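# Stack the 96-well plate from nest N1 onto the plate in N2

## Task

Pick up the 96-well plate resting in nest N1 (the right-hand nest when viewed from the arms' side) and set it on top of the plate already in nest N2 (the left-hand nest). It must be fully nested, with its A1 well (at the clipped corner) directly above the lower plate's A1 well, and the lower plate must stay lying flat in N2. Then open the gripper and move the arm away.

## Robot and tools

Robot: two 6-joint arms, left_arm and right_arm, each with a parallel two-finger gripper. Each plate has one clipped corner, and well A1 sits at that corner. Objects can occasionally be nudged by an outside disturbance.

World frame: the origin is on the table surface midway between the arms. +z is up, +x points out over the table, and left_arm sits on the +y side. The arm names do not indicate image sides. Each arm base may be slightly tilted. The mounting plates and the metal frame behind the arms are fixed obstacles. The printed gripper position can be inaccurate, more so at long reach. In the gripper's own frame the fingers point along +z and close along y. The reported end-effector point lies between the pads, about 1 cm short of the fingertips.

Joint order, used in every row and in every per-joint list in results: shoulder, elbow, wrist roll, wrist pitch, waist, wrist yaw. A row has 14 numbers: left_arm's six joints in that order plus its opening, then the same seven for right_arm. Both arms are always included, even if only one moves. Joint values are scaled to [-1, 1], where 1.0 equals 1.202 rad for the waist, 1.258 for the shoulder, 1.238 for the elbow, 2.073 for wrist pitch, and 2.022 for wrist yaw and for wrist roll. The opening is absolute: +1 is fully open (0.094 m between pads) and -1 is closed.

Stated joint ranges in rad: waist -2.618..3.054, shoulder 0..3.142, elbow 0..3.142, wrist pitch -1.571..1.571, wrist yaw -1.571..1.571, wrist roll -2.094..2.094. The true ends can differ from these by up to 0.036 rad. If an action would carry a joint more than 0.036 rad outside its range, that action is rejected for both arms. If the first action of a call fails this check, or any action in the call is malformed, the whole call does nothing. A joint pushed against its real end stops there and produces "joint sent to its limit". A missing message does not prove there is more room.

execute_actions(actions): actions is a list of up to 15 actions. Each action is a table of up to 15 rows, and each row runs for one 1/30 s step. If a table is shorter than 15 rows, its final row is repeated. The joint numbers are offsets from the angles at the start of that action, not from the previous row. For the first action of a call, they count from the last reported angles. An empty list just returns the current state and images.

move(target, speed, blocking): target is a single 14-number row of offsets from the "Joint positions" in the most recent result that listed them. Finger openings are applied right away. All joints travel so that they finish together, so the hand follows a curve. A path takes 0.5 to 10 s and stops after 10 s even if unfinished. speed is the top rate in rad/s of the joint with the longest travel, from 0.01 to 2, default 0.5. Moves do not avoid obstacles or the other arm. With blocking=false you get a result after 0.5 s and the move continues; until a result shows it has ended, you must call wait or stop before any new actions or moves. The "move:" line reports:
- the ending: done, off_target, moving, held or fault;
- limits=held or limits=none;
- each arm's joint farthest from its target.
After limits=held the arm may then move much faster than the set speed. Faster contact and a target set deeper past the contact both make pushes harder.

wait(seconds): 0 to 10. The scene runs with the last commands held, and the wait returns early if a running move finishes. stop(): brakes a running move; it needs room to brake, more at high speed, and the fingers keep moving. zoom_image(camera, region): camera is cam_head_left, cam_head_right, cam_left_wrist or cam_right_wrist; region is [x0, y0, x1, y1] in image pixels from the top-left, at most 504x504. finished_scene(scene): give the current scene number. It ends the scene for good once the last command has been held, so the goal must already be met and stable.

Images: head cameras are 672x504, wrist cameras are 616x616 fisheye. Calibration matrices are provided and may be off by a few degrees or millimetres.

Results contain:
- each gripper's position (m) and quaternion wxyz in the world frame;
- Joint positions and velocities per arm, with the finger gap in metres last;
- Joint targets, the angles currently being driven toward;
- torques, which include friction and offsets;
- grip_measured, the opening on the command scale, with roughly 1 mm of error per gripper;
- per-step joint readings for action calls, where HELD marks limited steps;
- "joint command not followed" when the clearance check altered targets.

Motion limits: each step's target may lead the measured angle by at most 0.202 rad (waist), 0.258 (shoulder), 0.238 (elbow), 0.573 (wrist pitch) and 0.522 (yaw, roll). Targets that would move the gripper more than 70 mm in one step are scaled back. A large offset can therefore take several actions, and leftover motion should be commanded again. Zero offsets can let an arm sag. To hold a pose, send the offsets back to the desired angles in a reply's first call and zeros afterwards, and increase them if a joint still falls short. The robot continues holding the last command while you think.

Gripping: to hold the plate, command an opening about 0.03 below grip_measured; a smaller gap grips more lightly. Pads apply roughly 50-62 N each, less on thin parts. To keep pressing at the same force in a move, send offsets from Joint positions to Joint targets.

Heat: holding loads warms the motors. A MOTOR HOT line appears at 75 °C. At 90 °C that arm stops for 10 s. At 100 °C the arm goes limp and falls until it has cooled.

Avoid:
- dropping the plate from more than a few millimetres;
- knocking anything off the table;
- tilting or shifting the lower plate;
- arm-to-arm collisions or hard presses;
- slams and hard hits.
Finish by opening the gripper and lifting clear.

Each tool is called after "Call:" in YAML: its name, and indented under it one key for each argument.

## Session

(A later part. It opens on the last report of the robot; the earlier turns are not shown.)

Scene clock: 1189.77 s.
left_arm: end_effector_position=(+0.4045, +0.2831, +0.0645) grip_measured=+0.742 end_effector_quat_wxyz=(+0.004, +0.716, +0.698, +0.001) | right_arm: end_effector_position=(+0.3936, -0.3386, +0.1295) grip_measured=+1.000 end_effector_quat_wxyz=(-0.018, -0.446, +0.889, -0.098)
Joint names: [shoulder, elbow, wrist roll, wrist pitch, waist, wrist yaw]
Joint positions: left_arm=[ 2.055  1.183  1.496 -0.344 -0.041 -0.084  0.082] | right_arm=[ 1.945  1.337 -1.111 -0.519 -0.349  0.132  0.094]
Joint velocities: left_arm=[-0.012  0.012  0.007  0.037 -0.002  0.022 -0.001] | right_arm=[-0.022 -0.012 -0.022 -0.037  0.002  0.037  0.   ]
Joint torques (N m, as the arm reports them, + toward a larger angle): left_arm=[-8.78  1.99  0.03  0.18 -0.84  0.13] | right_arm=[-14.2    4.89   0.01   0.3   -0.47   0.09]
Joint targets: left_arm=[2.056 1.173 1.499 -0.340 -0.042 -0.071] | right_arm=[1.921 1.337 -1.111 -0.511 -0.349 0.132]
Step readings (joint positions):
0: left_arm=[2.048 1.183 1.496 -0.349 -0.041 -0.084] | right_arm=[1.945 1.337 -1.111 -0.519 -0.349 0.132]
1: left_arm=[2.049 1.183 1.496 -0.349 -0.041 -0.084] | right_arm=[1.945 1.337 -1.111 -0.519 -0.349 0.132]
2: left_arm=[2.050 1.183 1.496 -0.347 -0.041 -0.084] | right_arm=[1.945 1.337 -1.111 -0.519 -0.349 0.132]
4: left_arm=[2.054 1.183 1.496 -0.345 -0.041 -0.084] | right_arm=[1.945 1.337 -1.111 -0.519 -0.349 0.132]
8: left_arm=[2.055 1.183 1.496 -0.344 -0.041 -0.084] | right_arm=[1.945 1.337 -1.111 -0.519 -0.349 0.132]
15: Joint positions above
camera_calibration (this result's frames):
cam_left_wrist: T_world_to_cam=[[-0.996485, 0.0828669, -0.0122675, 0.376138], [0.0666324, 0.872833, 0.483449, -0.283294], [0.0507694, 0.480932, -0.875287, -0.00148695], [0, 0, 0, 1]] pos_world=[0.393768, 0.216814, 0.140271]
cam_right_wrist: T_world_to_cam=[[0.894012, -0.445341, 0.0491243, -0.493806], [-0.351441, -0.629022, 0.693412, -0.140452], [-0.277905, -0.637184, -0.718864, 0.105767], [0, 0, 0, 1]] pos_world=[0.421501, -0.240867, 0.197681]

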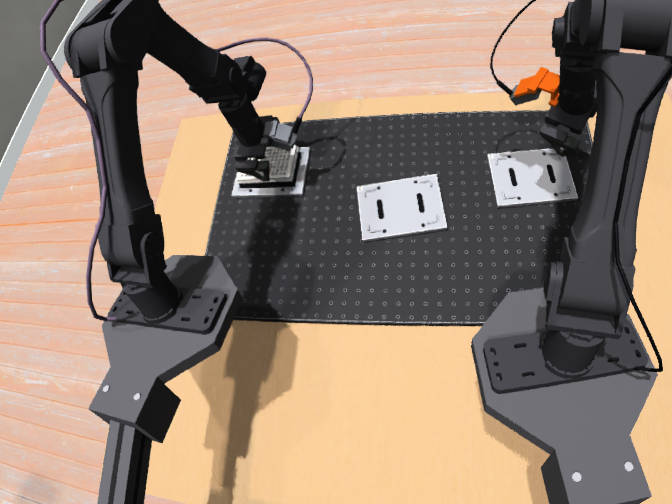

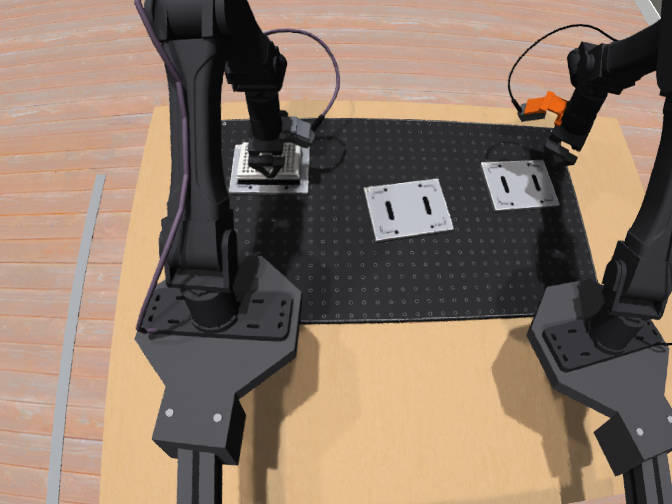

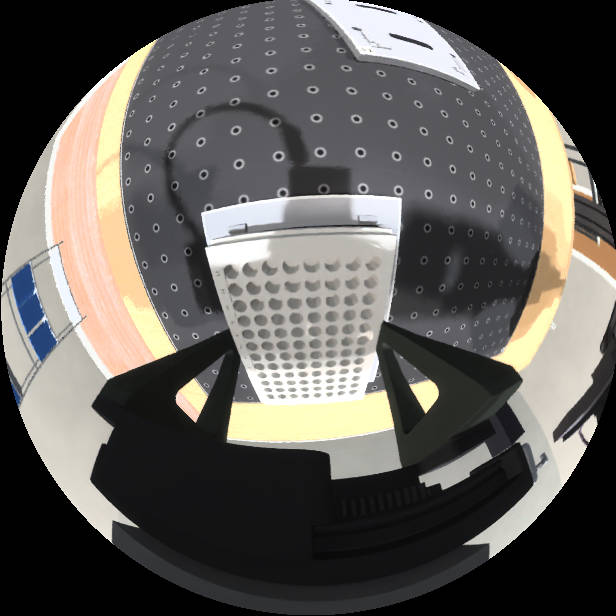

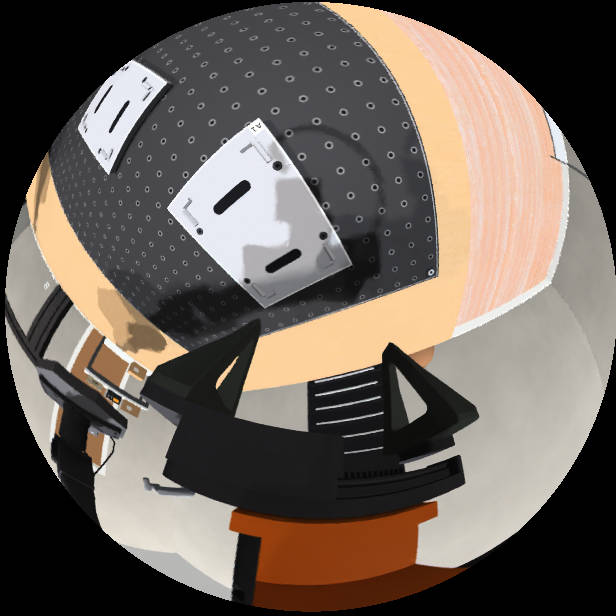

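Call:
execute_actions:
  actions:
    - [[0.012,-0.008,0.0015,0.0039,-0.0008,0.0064,0.705,-0.019,0,0,0.004,0,0,1],[0.012,-0.008,0.0015,0.0039,-0.0008,0.0064,0.705,-0.019,0,0,0.004,0,0,1],[0.012,-0.008,0.0015,0.0039,-0.0008,0.0064,0.705,-0.019,0,0,0.004,0,0,1],[0.0056,-0.008,0.0015,0.0039,-0.0008,0.0064,0.705,-0.019,0,0,0.004,0,0,1]]

Scene clock: 1197.90 s.
left_arm: end_effector_position=(+0.4042, +0.2830, +0.0627) grip_measured=+0.742 end_effector_quat_wxyz=(+0.004, +0.716, +0.698, +0.000) | right_arm: end_effector_position=(+0.3936, -0.3386, +0.1295) grip_measured=+1.000 end_effector_quat_wxyz=(-0.018, -0.446, +0.889, -0.098)
Joint names: [shoulder, elbow, wrist roll, wrist pitch, waist, wrist yaw]
Joint positions: left_arm=[ 2.061  1.183  1.496 -0.339 -0.041 -0.084  0.082] | right_arm=[ 1.945  1.337 -1.111 -0.519 -0.349  0.132  0.094]
Joint velocities: left_arm=[-0.002 -0.012 -0.007 -0.066 -0.007 -0.022  0.001] | right_arm=[-0.022 -0.002  0.022 -0.007 -0.022  0.022  0.   ]
Joint torques (N m, as the arm reports them, + toward a larger angle): left_arm=[-8.8   2.01  0.04  0.19 -0.82  0.13] | right_arm=[-14.21   4.89   0.01   0.31  -0.48   0.09]
Joint targets: left_arm=[2.062 1.173 1.499 -0.335 -0.042 -0.071] | right_arm=[1.921 1.337 -1.111 -0.511 -0.349 0.132]
Step readings (joint positions):
0: left_arm=[2.055 1.183 1.496 -0.344 -0.041 -0.084] | right_arm=[1.945 1.337 -1.111 -0.519 -0.349 0.132]
1: left_arm=[2.056 1.183 1.496 -0.343 -0.041 -0.084] | right_arm=[1.945 1.337 -1.111 -0.519 -0.349 0.132]
2: left_arm=[2.057 1.183 1.496 -0.341 -0.041 -0.084] | right_arm=[1.945 1.337 -1.111 -0.519 -0.349 0.132]
4: left_arm=[2.061 1.183 1.496 -0.339 -0.041 -0.084] | right_arm=[1.945 1.337 -1.111 -0.519 -0.349 0.132]
8: left_arm=[2.061 1.183 1.496 -0.339 -0.041 -0.084] | right_arm=[1.945 1.337 -1.111 -0.519 -0.349 0.132]
15: Joint positions above
camera_calibration (this result's frames):
cam_left_wrist: T_world_to_cam=[[-0.996489, 0.0829349, -0.0115077, 0.375685], [0.0670568, 0.872792, 0.483465, -0.28246], [0.0501399, 0.480996, -0.875288, -0.00273667], [0, 0, 0, 1]] pos_world=[0.393444, 0.216687, 0.138487]
cam_right_wrist: T_world_to_cam=[[0.894012, -0.445341, 0.0491243, -0.493806], [-0.351441, -0.629022, 0.693412, -0.140452], [-0.277905, -0.637184, -0.718864, 0.105767], [0, 0, 0, 1]] pos_world=[0.421501, -0.240867, 0.197681]

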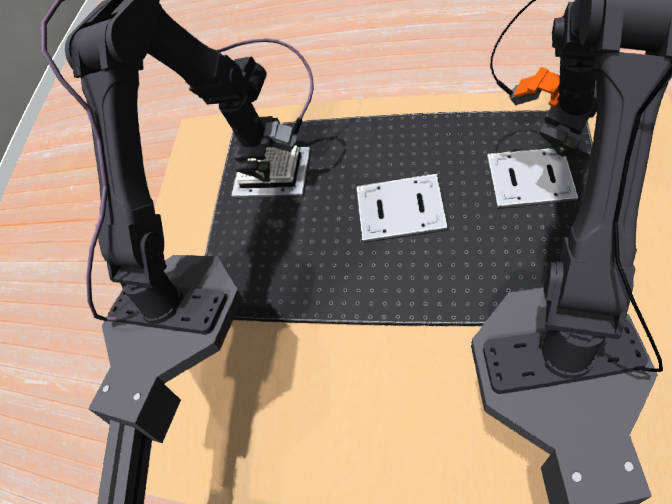

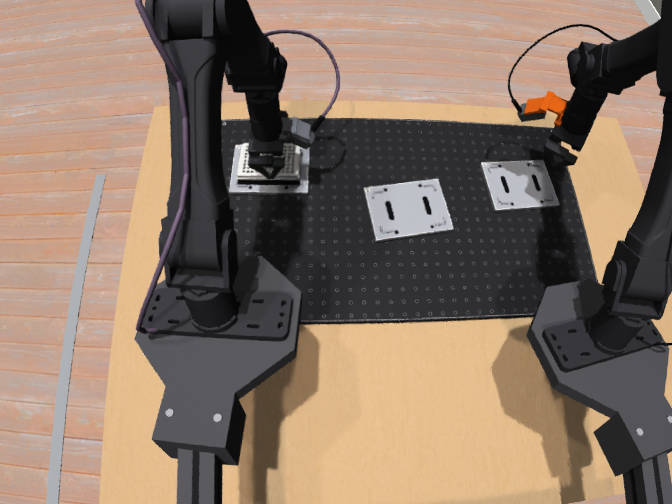

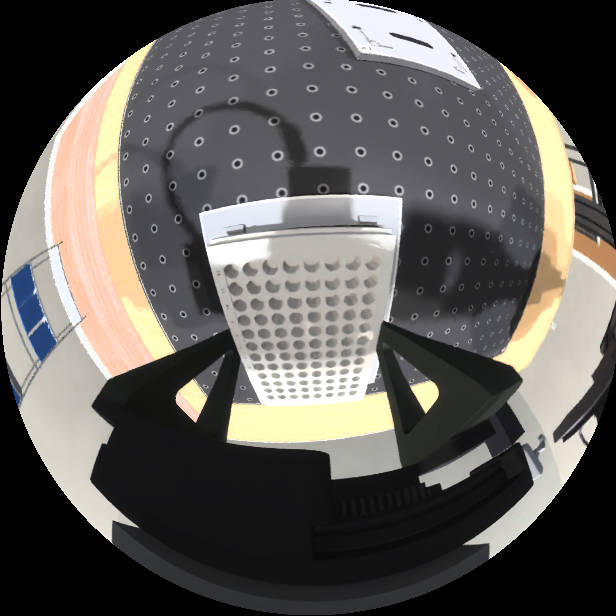

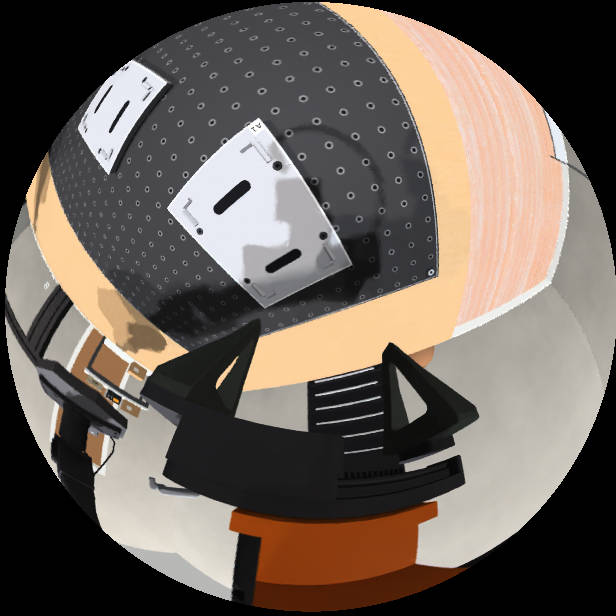

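Call:
execute_actions:
  actions:
    - [[0.011,-0.008,0.0015,0.0036,-0.0008,0.0064,0.705,-0.019,0,0,0.004,0,0,1],[0.011,-0.008,0.0015,0.0036,-0.0008,0.0064,0.705,-0.019,0,0,0.004,0,0,1],[0.011,-0.008,0.0015,0.0036,-0.0008,0.0064,0.705,-0.019,0,0,0.004,0,0,1],[0.0045,-0.008,0.0015,0.0036,-0.0008,0.0064,0.705,-0.019,0,0,0.004,0,0,1]]

Call:
zoom_image:
  camera: "cam_head_right"
  region: [220, 125, 330, 205]

Call:
zoom_image:
  camera: "cam_left_wrist"
  region: [190, 190, 420, 300]

Scene clock: 1202.30 s.
left_arm: end_effector_position=(+0.4043, +0.2830, +0.0627) grip_measured=+0.742 end_effector_quat_wxyz=(+0.004, +0.716, +0.698, +0.000) | right_arm: end_effector_position=(+0.3936, -0.3386, +0.1295) grip_measured=+1.000 end_effector_quat_wxyz=(-0.018, -0.446, +0.889, -0.098)
Joint names: [shoulder, elbow, wrist roll, wrist pitch, waist, wrist yaw]
Joint positions: left_arm=[ 2.061  1.183  1.496 -0.339 -0.041 -0.084  0.082] | right_arm=[ 1.945  1.337 -1.111 -0.519 -0.349  0.132  0.094]
Joint velocities: left_arm=[ 0.007 -0.042 -0.007 -0.037 -0.012  0.022 -0.001] | right_arm=[ 0.007 -0.007 -0.007  0.022  0.012 -0.11   0.   ]
Joint torques (N m, as the arm reports them, + toward a larger angle): left_arm=[-8.44  1.97  0.02  0.22 -0.84  0.13] | right_arm=[-14.18   4.9    0.01   0.3   -0.48   0.08]
Joint targets: left_arm=[2.066 1.173 1.499 -0.331 -0.042 -0.071] | right_arm=[1.921 1.337 -1.111 -0.511 -0.349 0.132]
Step readings (joint positions):
0: left_arm=[2.061 1.183 1.496 -0.339 -0.041 -0.084] | right_arm=[1.945 1.337 -1.111 -0.519 -0.349 0.132]
1: left_arm=[2.061 1.183 1.496 -0.339 -0.041 -0.084] | right_arm=[1.945 1.337 -1.111 -0.519 -0.349 0.132]
2: left_arm=[2.061 1.183 1.496 -0.339 -0.041 -0.084] | right_arm=[1.945 1.337 -1.111 -0.519 -0.349 0.132]
4: left_arm=[2.061 1.183 1.496 -0.339 -0.041 -0.084] | right_arm=[1.945 1.337 -1.111 -0.519 -0.349 0.132]
8: left_arm=[2.061 1.183 1.496 -0.339 -0.041 -0.084] | right_arm=[1.945 1.337 -1.111 -0.519 -0.349 0.132]
15: Joint positions above
camera_calibration (this result's frames):
cam_left_wrist: T_world_to_cam=[[-0.996487, 0.0829009, -0.0118876, 0.375812], [0.0668446, 0.872812, 0.483457, -0.282378], [0.0504546, 0.480964, -0.875287, -0.0028547], [0, 0, 0, 1]] pos_world=[0.393511, 0.21668, 0.138486]
cam_right_wrist: T_world_to_cam=[[0.894012, -0.445341, 0.0491243, -0.493806], [-0.351441, -0.629022, 0.693412, -0.140452], [-0.277905, -0.637184, -0.718864, 0.105767], [0, 0, 0, 1]] pos_world=[0.421501, -0.240867, 0.197681]

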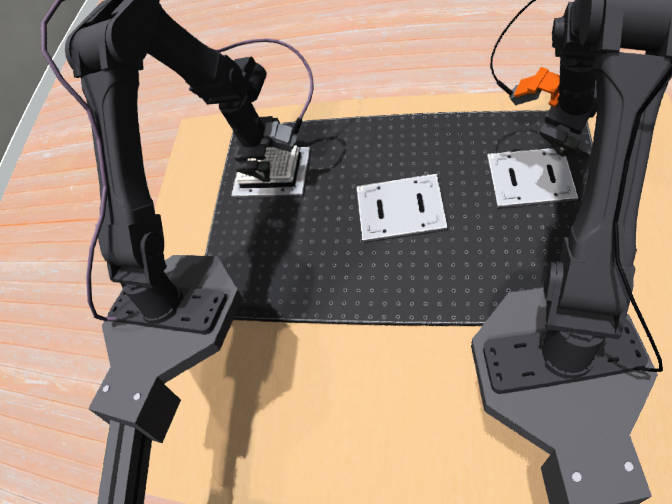

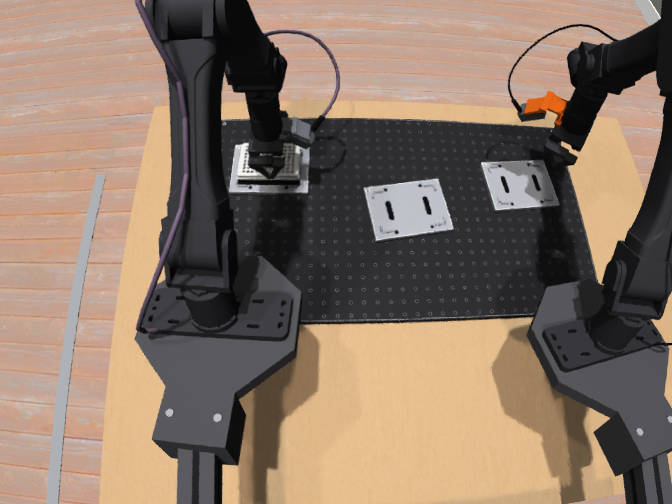

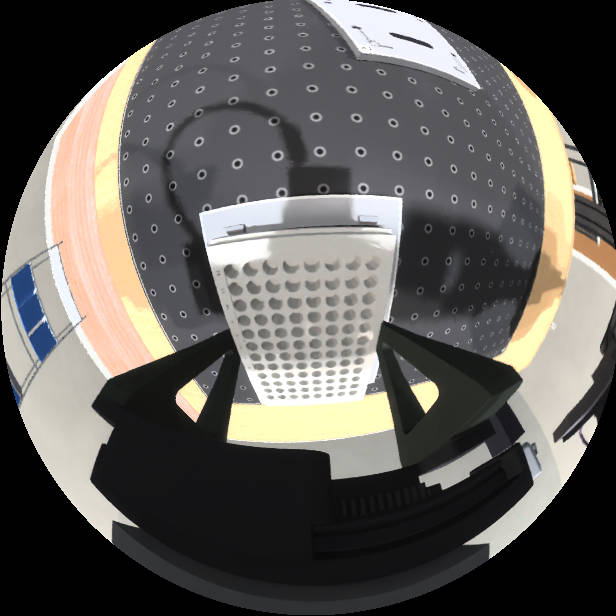

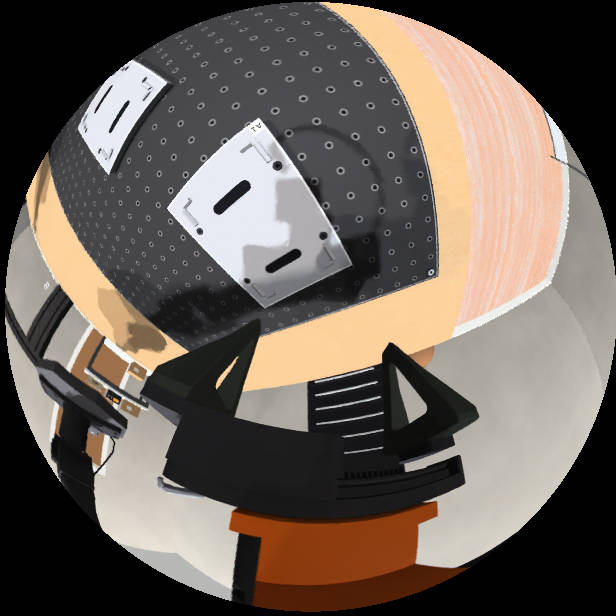

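Region (220, 125, 330, 205) of cam_head_right's 672x504 image, scaled by 4.582, with more detail than that image has; it fills the top 367 rows of this view, and the rest is white.

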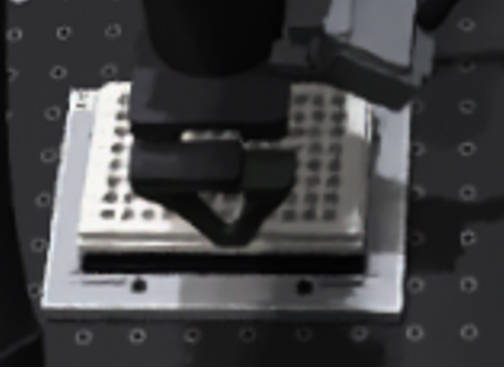

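Region (190, 190, 420, 300) of cam_left_wrist's 616x616 image, scaled by 2.191, with more detail than that image has; it fills the top 241 rows of this view, and the rest is white.

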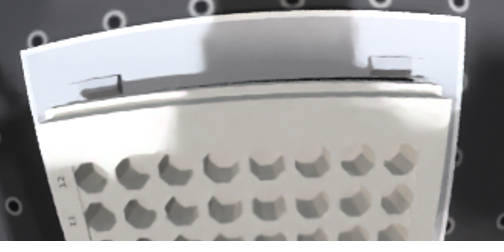

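Call:
execute_actions:
  actions:
    - [[0.016,-0.008,0.0015,0.007,-0.0008,0.0064,0.705,-0.019,0,0,0.004,0,0,1]]

Scene clock: 1228.70 s.
left_arm: end_effector_position=(+0.4039, +0.2828, +0.0603) grip_measured=+0.742 end_effector_quat_wxyz=(+0.004, +0.716, +0.698, +0.000) | right_arm: end_effector_position=(+0.3936, -0.3386, +0.1295) grip_measured=+1.000 end_effector_quat_wxyz=(-0.018, -0.446, +0.889, -0.098)
Joint names: [shoulder, elbow, wrist roll, wrist pitch, waist, wrist yaw]
Joint positions: left_arm=[ 2.068  1.183  1.496 -0.332 -0.041 -0.084  0.082] | right_arm=[ 1.945  1.337 -1.111 -0.519 -0.349  0.132  0.094]
Joint velocities: left_arm=[-0.017 -0.012  0.022  0.007 -0.017  0.037 -0.001] | right_arm=[ 0.017  0.002  0.037 -0.037  0.002  0.066  0.   ]
Joint torques (N m, as the arm reports them, + toward a larger angle): left_arm=[-7.97  1.94  0.03  0.22 -0.8   0.12] | right_arm=[-14.17   4.88   0.03   0.31  -0.49   0.09]
Joint targets: left_arm=[2.081 1.173 1.499 -0.324 -0.042 -0.071] | right_arm=[1.921 1.337 -1.111 -0.511 -0.349 0.132]
Step readings (joint positions):
0: left_arm=[2.061 1.183 1.496 -0.339 -0.041 -0.084] | right_arm=[1.945 1.337 -1.111 -0.519 -0.349 0.132]
1: left_arm=[2.062 1.183 1.496 -0.338 -0.041 -0.084] | right_arm=[1.945 1.337 -1.111 -0.519 -0.349 0.132]
2: left_arm=[2.064 1.183 1.496 -0.336 -0.041 -0.084] | right_arm=[1.945 1.337 -1.111 -0.519 -0.349 0.132]
4: left_arm=[2.068 1.183 1.496 -0.332 -0.041 -0.084] | right_arm=[1.945 1.337 -1.111 -0.519 -0.349 0.132]
8: left_arm=[2.068 1.183 1.496 -0.332 -0.041 -0.084] | right_arm=[1.945 1.337 -1.111 -0.519 -0.349 0.132]
15: Joint positions above
camera_calibration (this result's frames):
cam_left_wrist: T_world_to_cam=[[-0.996489, 0.0829349, -0.0115077, 0.375402], [0.0670568, 0.872792, 0.483465, -0.281106], [0.0501399, 0.480996, -0.875288, -0.00475199], [0, 0, 0, 1]] pos_world=[0.393172, 0.216499, 0.136066]
cam_right_wrist: T_world_to_cam=[[0.894012, -0.445341, 0.0491243, -0.493806], [-0.351441, -0.629022, 0.693412, -0.140452], [-0.277905, -0.637184, -0.718864, 0.105767], [0, 0, 0, 1]] pos_world=[0.421501, -0.240867, 0.197681]

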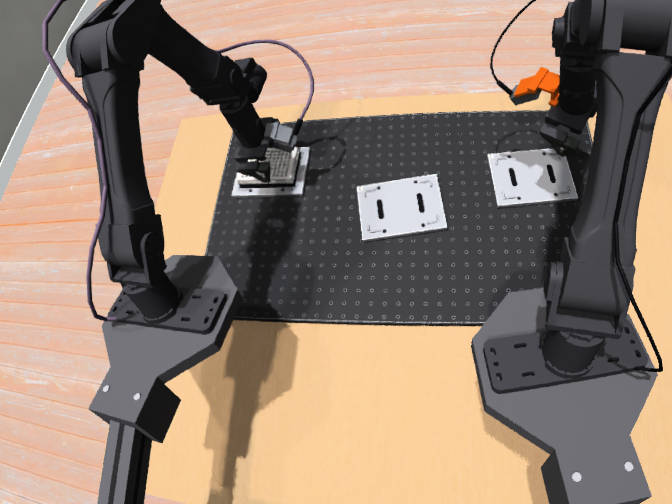

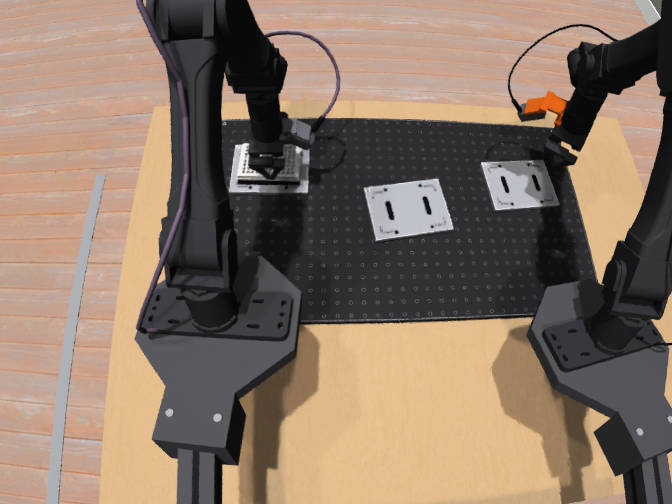

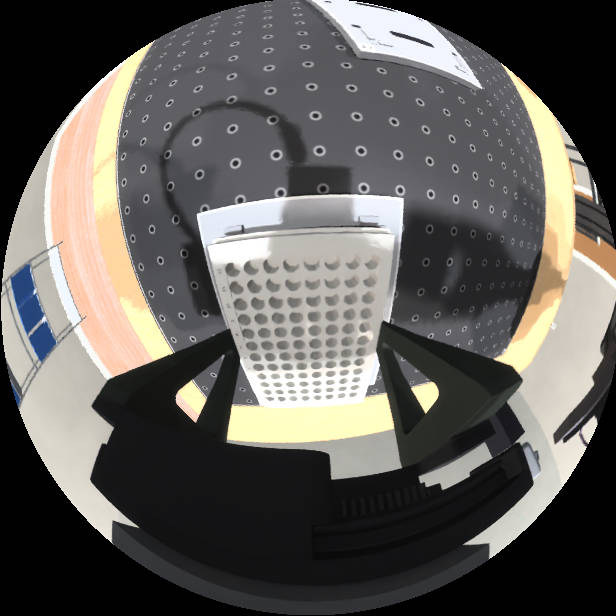

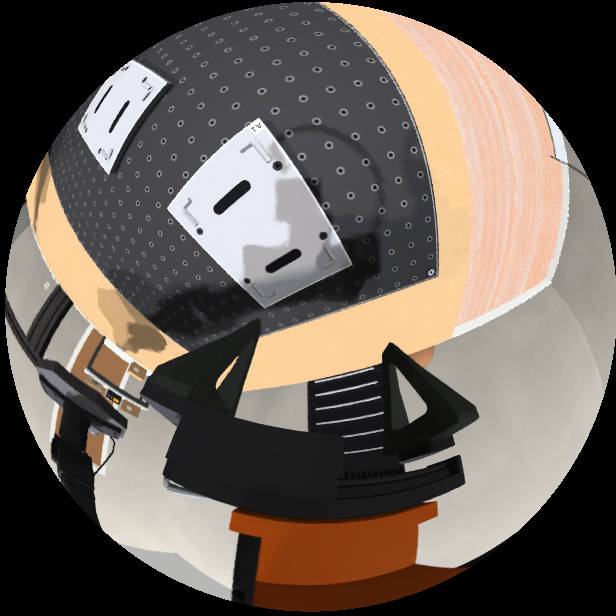

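Call:
zoom_image:
  camera: "cam_head_right"
  region: [220, 125, 330, 205]

Call:
zoom_image:
  camera: "cam_left_wrist"
  region: [190, 190, 420, 300]

Region (220, 125, 330, 205) of cam_head_right's 672x504 image, scaled by 4.582, with more detail than that image has; it fills the top 367 rows of this view, and the rest is white.

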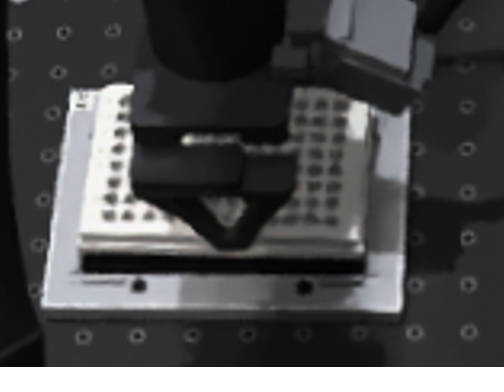

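Region (190, 190, 420, 300) of cam_left_wrist's 616x616 image, scaled by 2.191, with more detail than that image has; it fills the top 241 rows of this view, and the rest is white.

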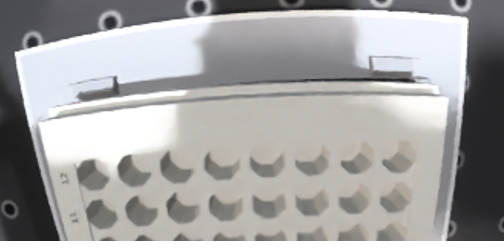

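Call:
zoom_image:
  camera: "cam_head_right"
  region: [230, 165, 310, 195]

Call:
zoom_image:
  camera: "cam_head_left"
  region: [225, 160, 315, 200]

Call:
zoom_image:
  camera: "cam_left_wrist"
  region: [200, 300, 420, 420]

Region (230, 165, 310, 195) of cam_head_right's 672x504 image, scaled by 6.300, with more detail than that image has; it fills the top 189 rows of this view, and the rest is white.

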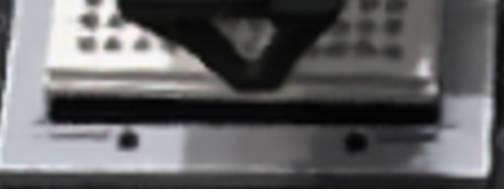

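Region (225, 160, 315, 200) of cam_head_left's 672x504 image, scaled by 5.600, with more detail than that image has.

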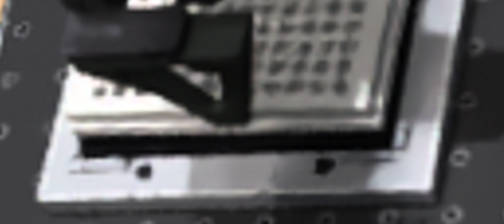

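Region (200, 300, 420, 420) of cam_left_wrist's 616x616 image, scaled by 2.291, with more detail than that image has; it fills the top 275 rows of this view, and the rest is white.

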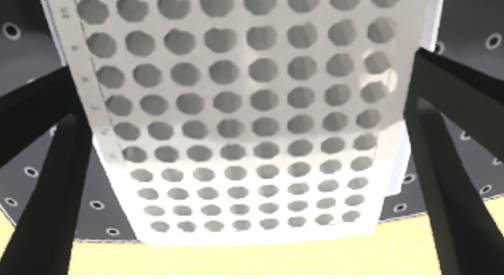

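Call:
execute_actions:
  actions:
    - [[0.017,-0.008,0.0015,0.007,-0.0008,0.0064,0.705,-0.019,0,0,0.004,0,0,1]]

Scene clock: 1261.00 s.
left_arm: end_effector_position=(+0.4039, +0.2828, +0.0603) grip_measured=+0.742 end_effector_quat_wxyz=(+0.004, +0.716, +0.698, +0.000) | right_arm: end_effector_position=(+0.3936, -0.3386, +0.1295) grip_measured=+1.000 end_effector_quat_wxyz=(-0.018, -0.446, +0.889, -0.098)
Joint names: [shoulder, elbow, wrist roll, wrist pitch, waist, wrist yaw]
Joint positions: left_arm=[ 2.068  1.183  1.496 -0.332 -0.041 -0.084  0.082] | right_arm=[ 1.945  1.337 -1.111 -0.519 -0.349  0.132  0.094]
Joint velocities: left_arm=[ 0.007 -0.012  0.022 -0.022 -0.007  0.095  0.001] | right_arm=[ 0.002 -0.007  0.007  0.051  0.002 -0.037  0.   ]
Joint torques (N m, as the arm reports them, + toward a larger angle): left_arm=[-7.38  1.94  0.03  0.29 -0.84  0.13] | right_arm=[-14.2    4.91   0.     0.31  -0.45   0.09]
Joint targets: left_arm=[2.089 1.173 1.499 -0.317 -0.042 -0.071] | right_arm=[1.921 1.337 -1.111 -0.511 -0.349 0.132]
Step readings (joint positions):
0: left_arm=[2.068 1.183 1.496 -0.332 -0.041 -0.084] | right_arm=[1.945 1.337 -1.111 -0.519 -0.349 0.132]
1: left_arm=[2.068 1.183 1.496 -0.332 -0.041 -0.084] | right_arm=[1.945 1.337 -1.111 -0.519 -0.349 0.132]
2: left_arm=[2.068 1.183 1.496 -0.332 -0.041 -0.084] | right_arm=[1.945 1.337 -1.111 -0.519 -0.349 0.132]
4: left_arm=[2.068 1.183 1.496 -0.332 -0.041 -0.084] | right_arm=[1.945 1.337 -1.111 -0.519 -0.349 0.132]
8: left_arm=[2.068 1.183 1.496 -0.332 -0.041 -0.084] | right_arm=[1.945 1.337 -1.111 -0.519 -0.349 0.132]
15: Joint positions above
camera_calibration (this result's frames):
cam_left_wrist: T_world_to_cam=[[-0.996489, 0.0829349, -0.0115077, 0.375402], [0.0670568, 0.872792, 0.483465, -0.281106], [0.0501399, 0.480996, -0.875288, -0.00475199], [0, 0, 0, 1]] pos_world=[0.393172, 0.216499, 0.136066]
cam_right_wrist: T_world_to_cam=[[0.894012, -0.445341, 0.0491243, -0.493806], [-0.351441, -0.629022, 0.693412, -0.140452], [-0.277905, -0.637184, -0.718864, 0.105767], [0, 0, 0, 1]] pos_world=[0.421501, -0.240867, 0.197681]

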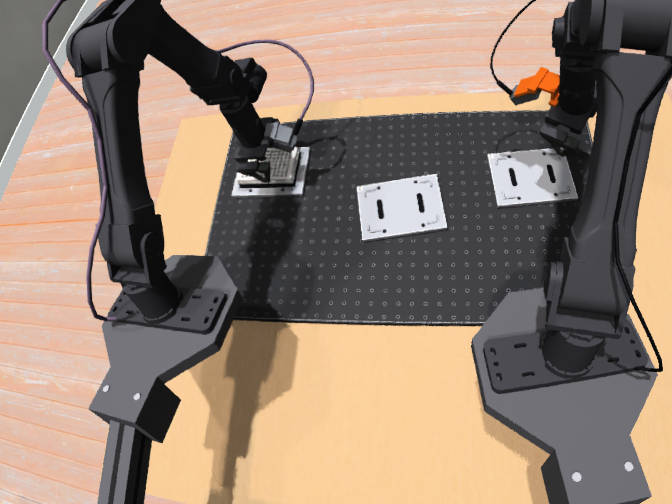

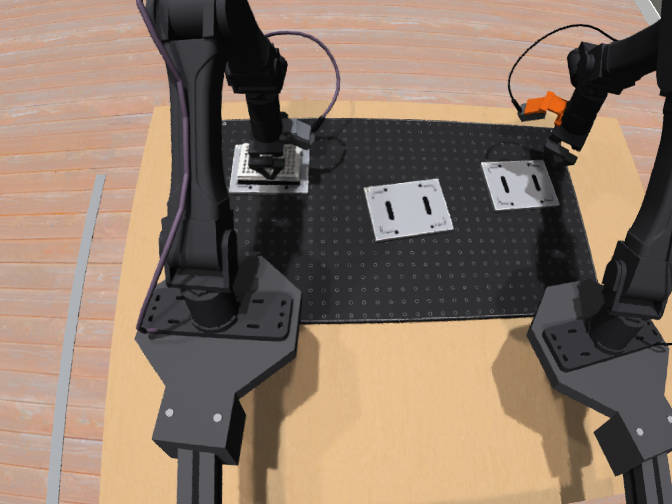

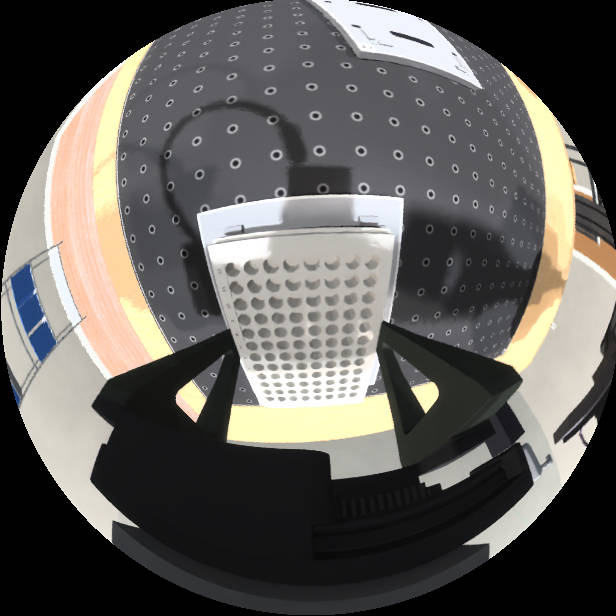

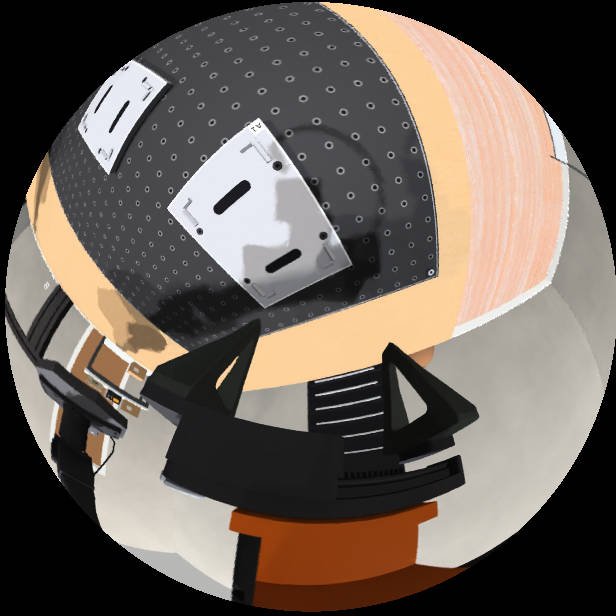

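Call:
execute_actions:
  actions:
    - [[0.004,-0.008,0.0015,0.002,-0.0008,0.0064,0.72,-0.019,0,0,0.004,0,0,1],[0.004,-0.008,0.0015,0.002,-0.0008,0.0064,0.73,-0.019,0,0,0.004,0,0,1],[0.004,-0.008,0.0015,0.002,-0.0008,0.0064,0.74,-0.019,0,0,0.004,0,0,1],[0.004,-0.008,0.0015,0.002,-0.0008,0.0064,0.75,-0.019,0,0,0.004,0,0,1],[0.004,-0.008,0.0015,0.002,-0.0008,0.0064,0.76,-0.019,0,0,0.004,0,0,1],[0.004,-0.008,0.0015,0.002,-0.0008,0.0064,0.77,-0.019,0,0,0.004,0,0,1],[0.004,-0.008,0.0015,0.002,-0.0008,0.0064,0.78,-0.019,0,0,0.004,0,0,1],[0.004,-0.008,0.0015,0.002,-0.0008,0.0064,0.8,-0.019,0,0,0.004,0,0,1],[0.004,-0.008,0.0015,0.002,-0.0008,0.0064,0.82,-0.019,0,0,0.004,0,0,1],[0.004,-0.008,0.0015,0.002,-0.0008,0.0064,0.84,-0.019,0,0,0.004,0,0,1],[0.004,-0.008,0.0015,0.002,-0.0008,0.0064,0.86,-0.019,0,0,0.004,0,0,1]]

Call:
zoom_image:
  camera: "cam_left_wrist"
  region: [190, 190, 420, 300]

Call:
zoom_image:
  camera: "cam_head_right"
  region: [220, 125, 330, 205]

Scene clock: 1270.23 s.
left_arm: end_effector_position=(+0.4041, +0.2828, +0.0603) grip_measured=+0.857 end_effector_quat_wxyz=(+0.004, +0.716, +0.698, +0.001) | right_arm: end_effector_position=(+0.3936, -0.3386, +0.1295) grip_measured=+1.000 end_effector_quat_wxyz=(-0.018, -0.446, +0.889, -0.098)
Joint names: [shoulder, elbow, wrist roll, wrist pitch, waist, wrist yaw]
Joint positions: left_arm=[ 2.068  1.183  1.496 -0.331 -0.041 -0.084  0.087] | right_arm=[ 1.945  1.337 -1.111 -0.519 -0.349  0.132  0.094]
Joint velocities: left_arm=[-0.002 -0.002 -0.051  0.051  0.012 -0.022 -0.001] | right_arm=[-0.007  0.007 -0.081 -0.022 -0.037 -0.051  0.   ]
Joint torques (N m, as the arm reports them, + toward a larger angle): left_arm=[-8.48  2.02  0.03  0.18 -0.88  0.13] | right_arm=[-14.21   4.89   0.02   0.31  -0.48   0.08]
Joint targets: left_arm=[2.073 1.173 1.499 -0.328 -0.042 -0.071] | right_arm=[1.921 1.337 -1.111 -0.511 -0.349 0.132]
Step readings (joint positions):
0: left_arm=[2.068 1.183 1.496 -0.332 -0.041 -0.084] | right_arm=[1.945 1.337 -1.111 -0.519 -0.349 0.132]
1: left_arm=[2.068 1.183 1.496 -0.332 -0.041 -0.084] | right_arm=[1.945 1.337 -1.111 -0.519 -0.349 0.132]
2: left_arm=[2.068 1.183 1.496 -0.332 -0.041 -0.084] | right_arm=[1.945 1.337 -1.111 -0.519 -0.349 0.132]
4: left_arm=[2.068 1.183 1.496 -0.332 -0.041 -0.084] | right_arm=[1.945 1.337 -1.111 -0.519 -0.349 0.132]
8: left_arm=[2.068 1.183 1.496 -0.332 -0.041 -0.084] | right_arm=[1.945 1.337 -1.111 -0.519 -0.349 0.132]
15: Joint positions above
camera_calibration (this result's frames):
cam_left_wrist: T_world_to_cam=[[-0.996485, 0.0828669, -0.0122675, 0.375655], [0.0666324, 0.872833, 0.483449, -0.280942], [0.0507694, 0.480932, -0.875287, -0.00498792], [0, 0, 0, 1]] pos_world=[0.393307, 0.216485, 0.136064]
cam_right_wrist: T_world_to_cam=[[0.894012, -0.445341, 0.0491243, -0.493806], [-0.351441, -0.629022, 0.693412, -0.140452], [-0.277905, -0.637184, -0.718864, 0.105767], [0, 0, 0, 1]] pos_world=[0.421501, -0.240867, 0.197681]

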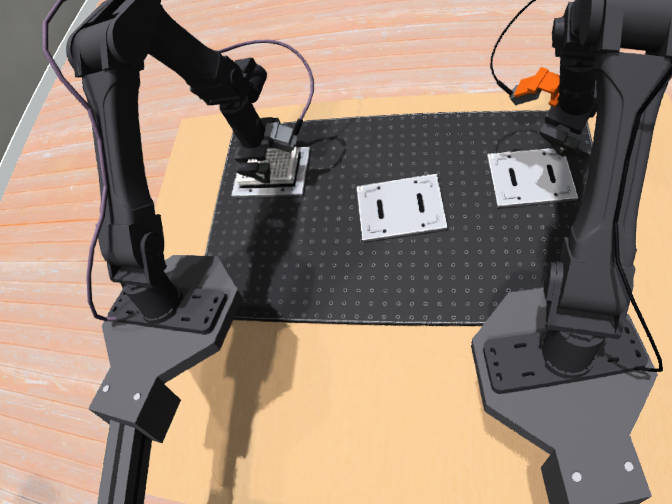

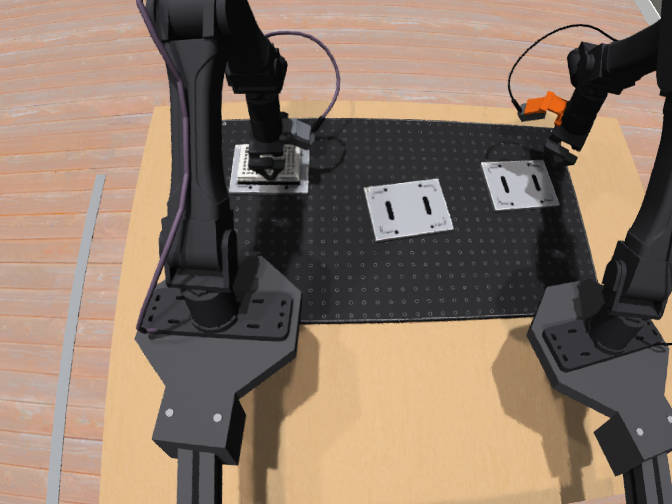

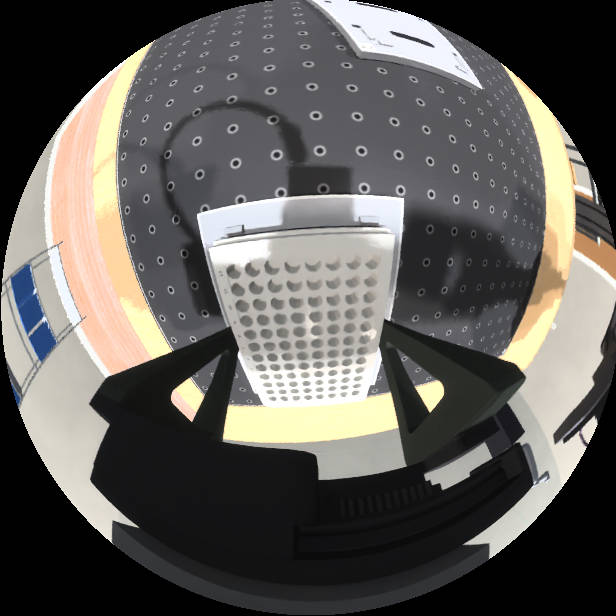

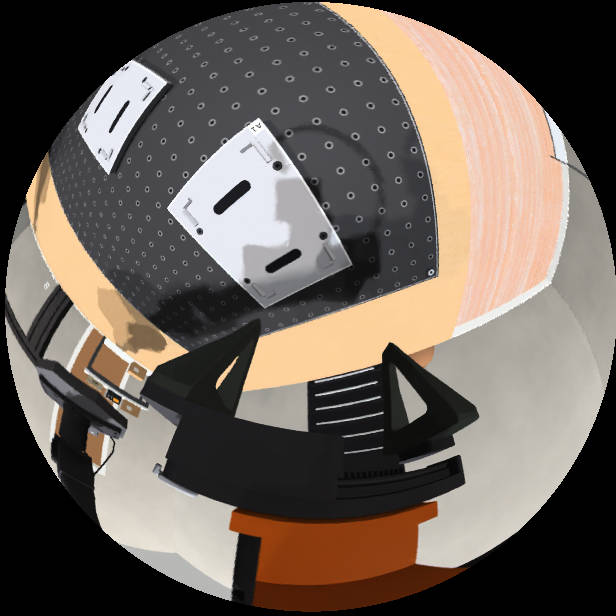

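Region (190, 190, 420, 300) of cam_left_wrist's 616x616 image, scaled by 2.191, with more detail than that image has; it fills the top 241 rows of this view, and the rest is white.

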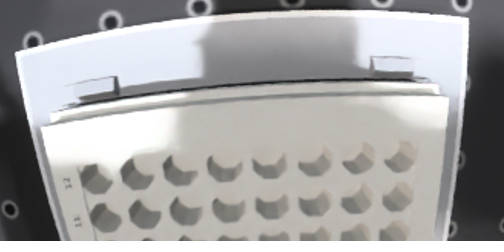

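Region (220, 125, 330, 205) of cam_head_right's 672x504 image, scaled by 4.582, with more detail than that image has; it fills the top 367 rows of this view, and the rest is white.

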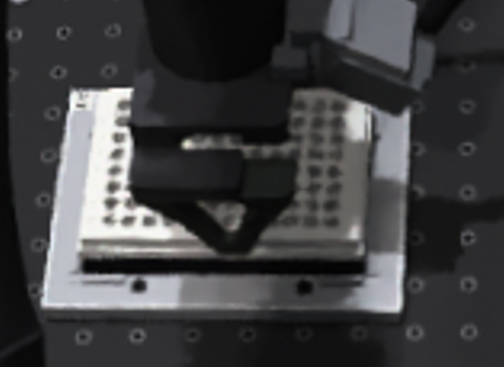

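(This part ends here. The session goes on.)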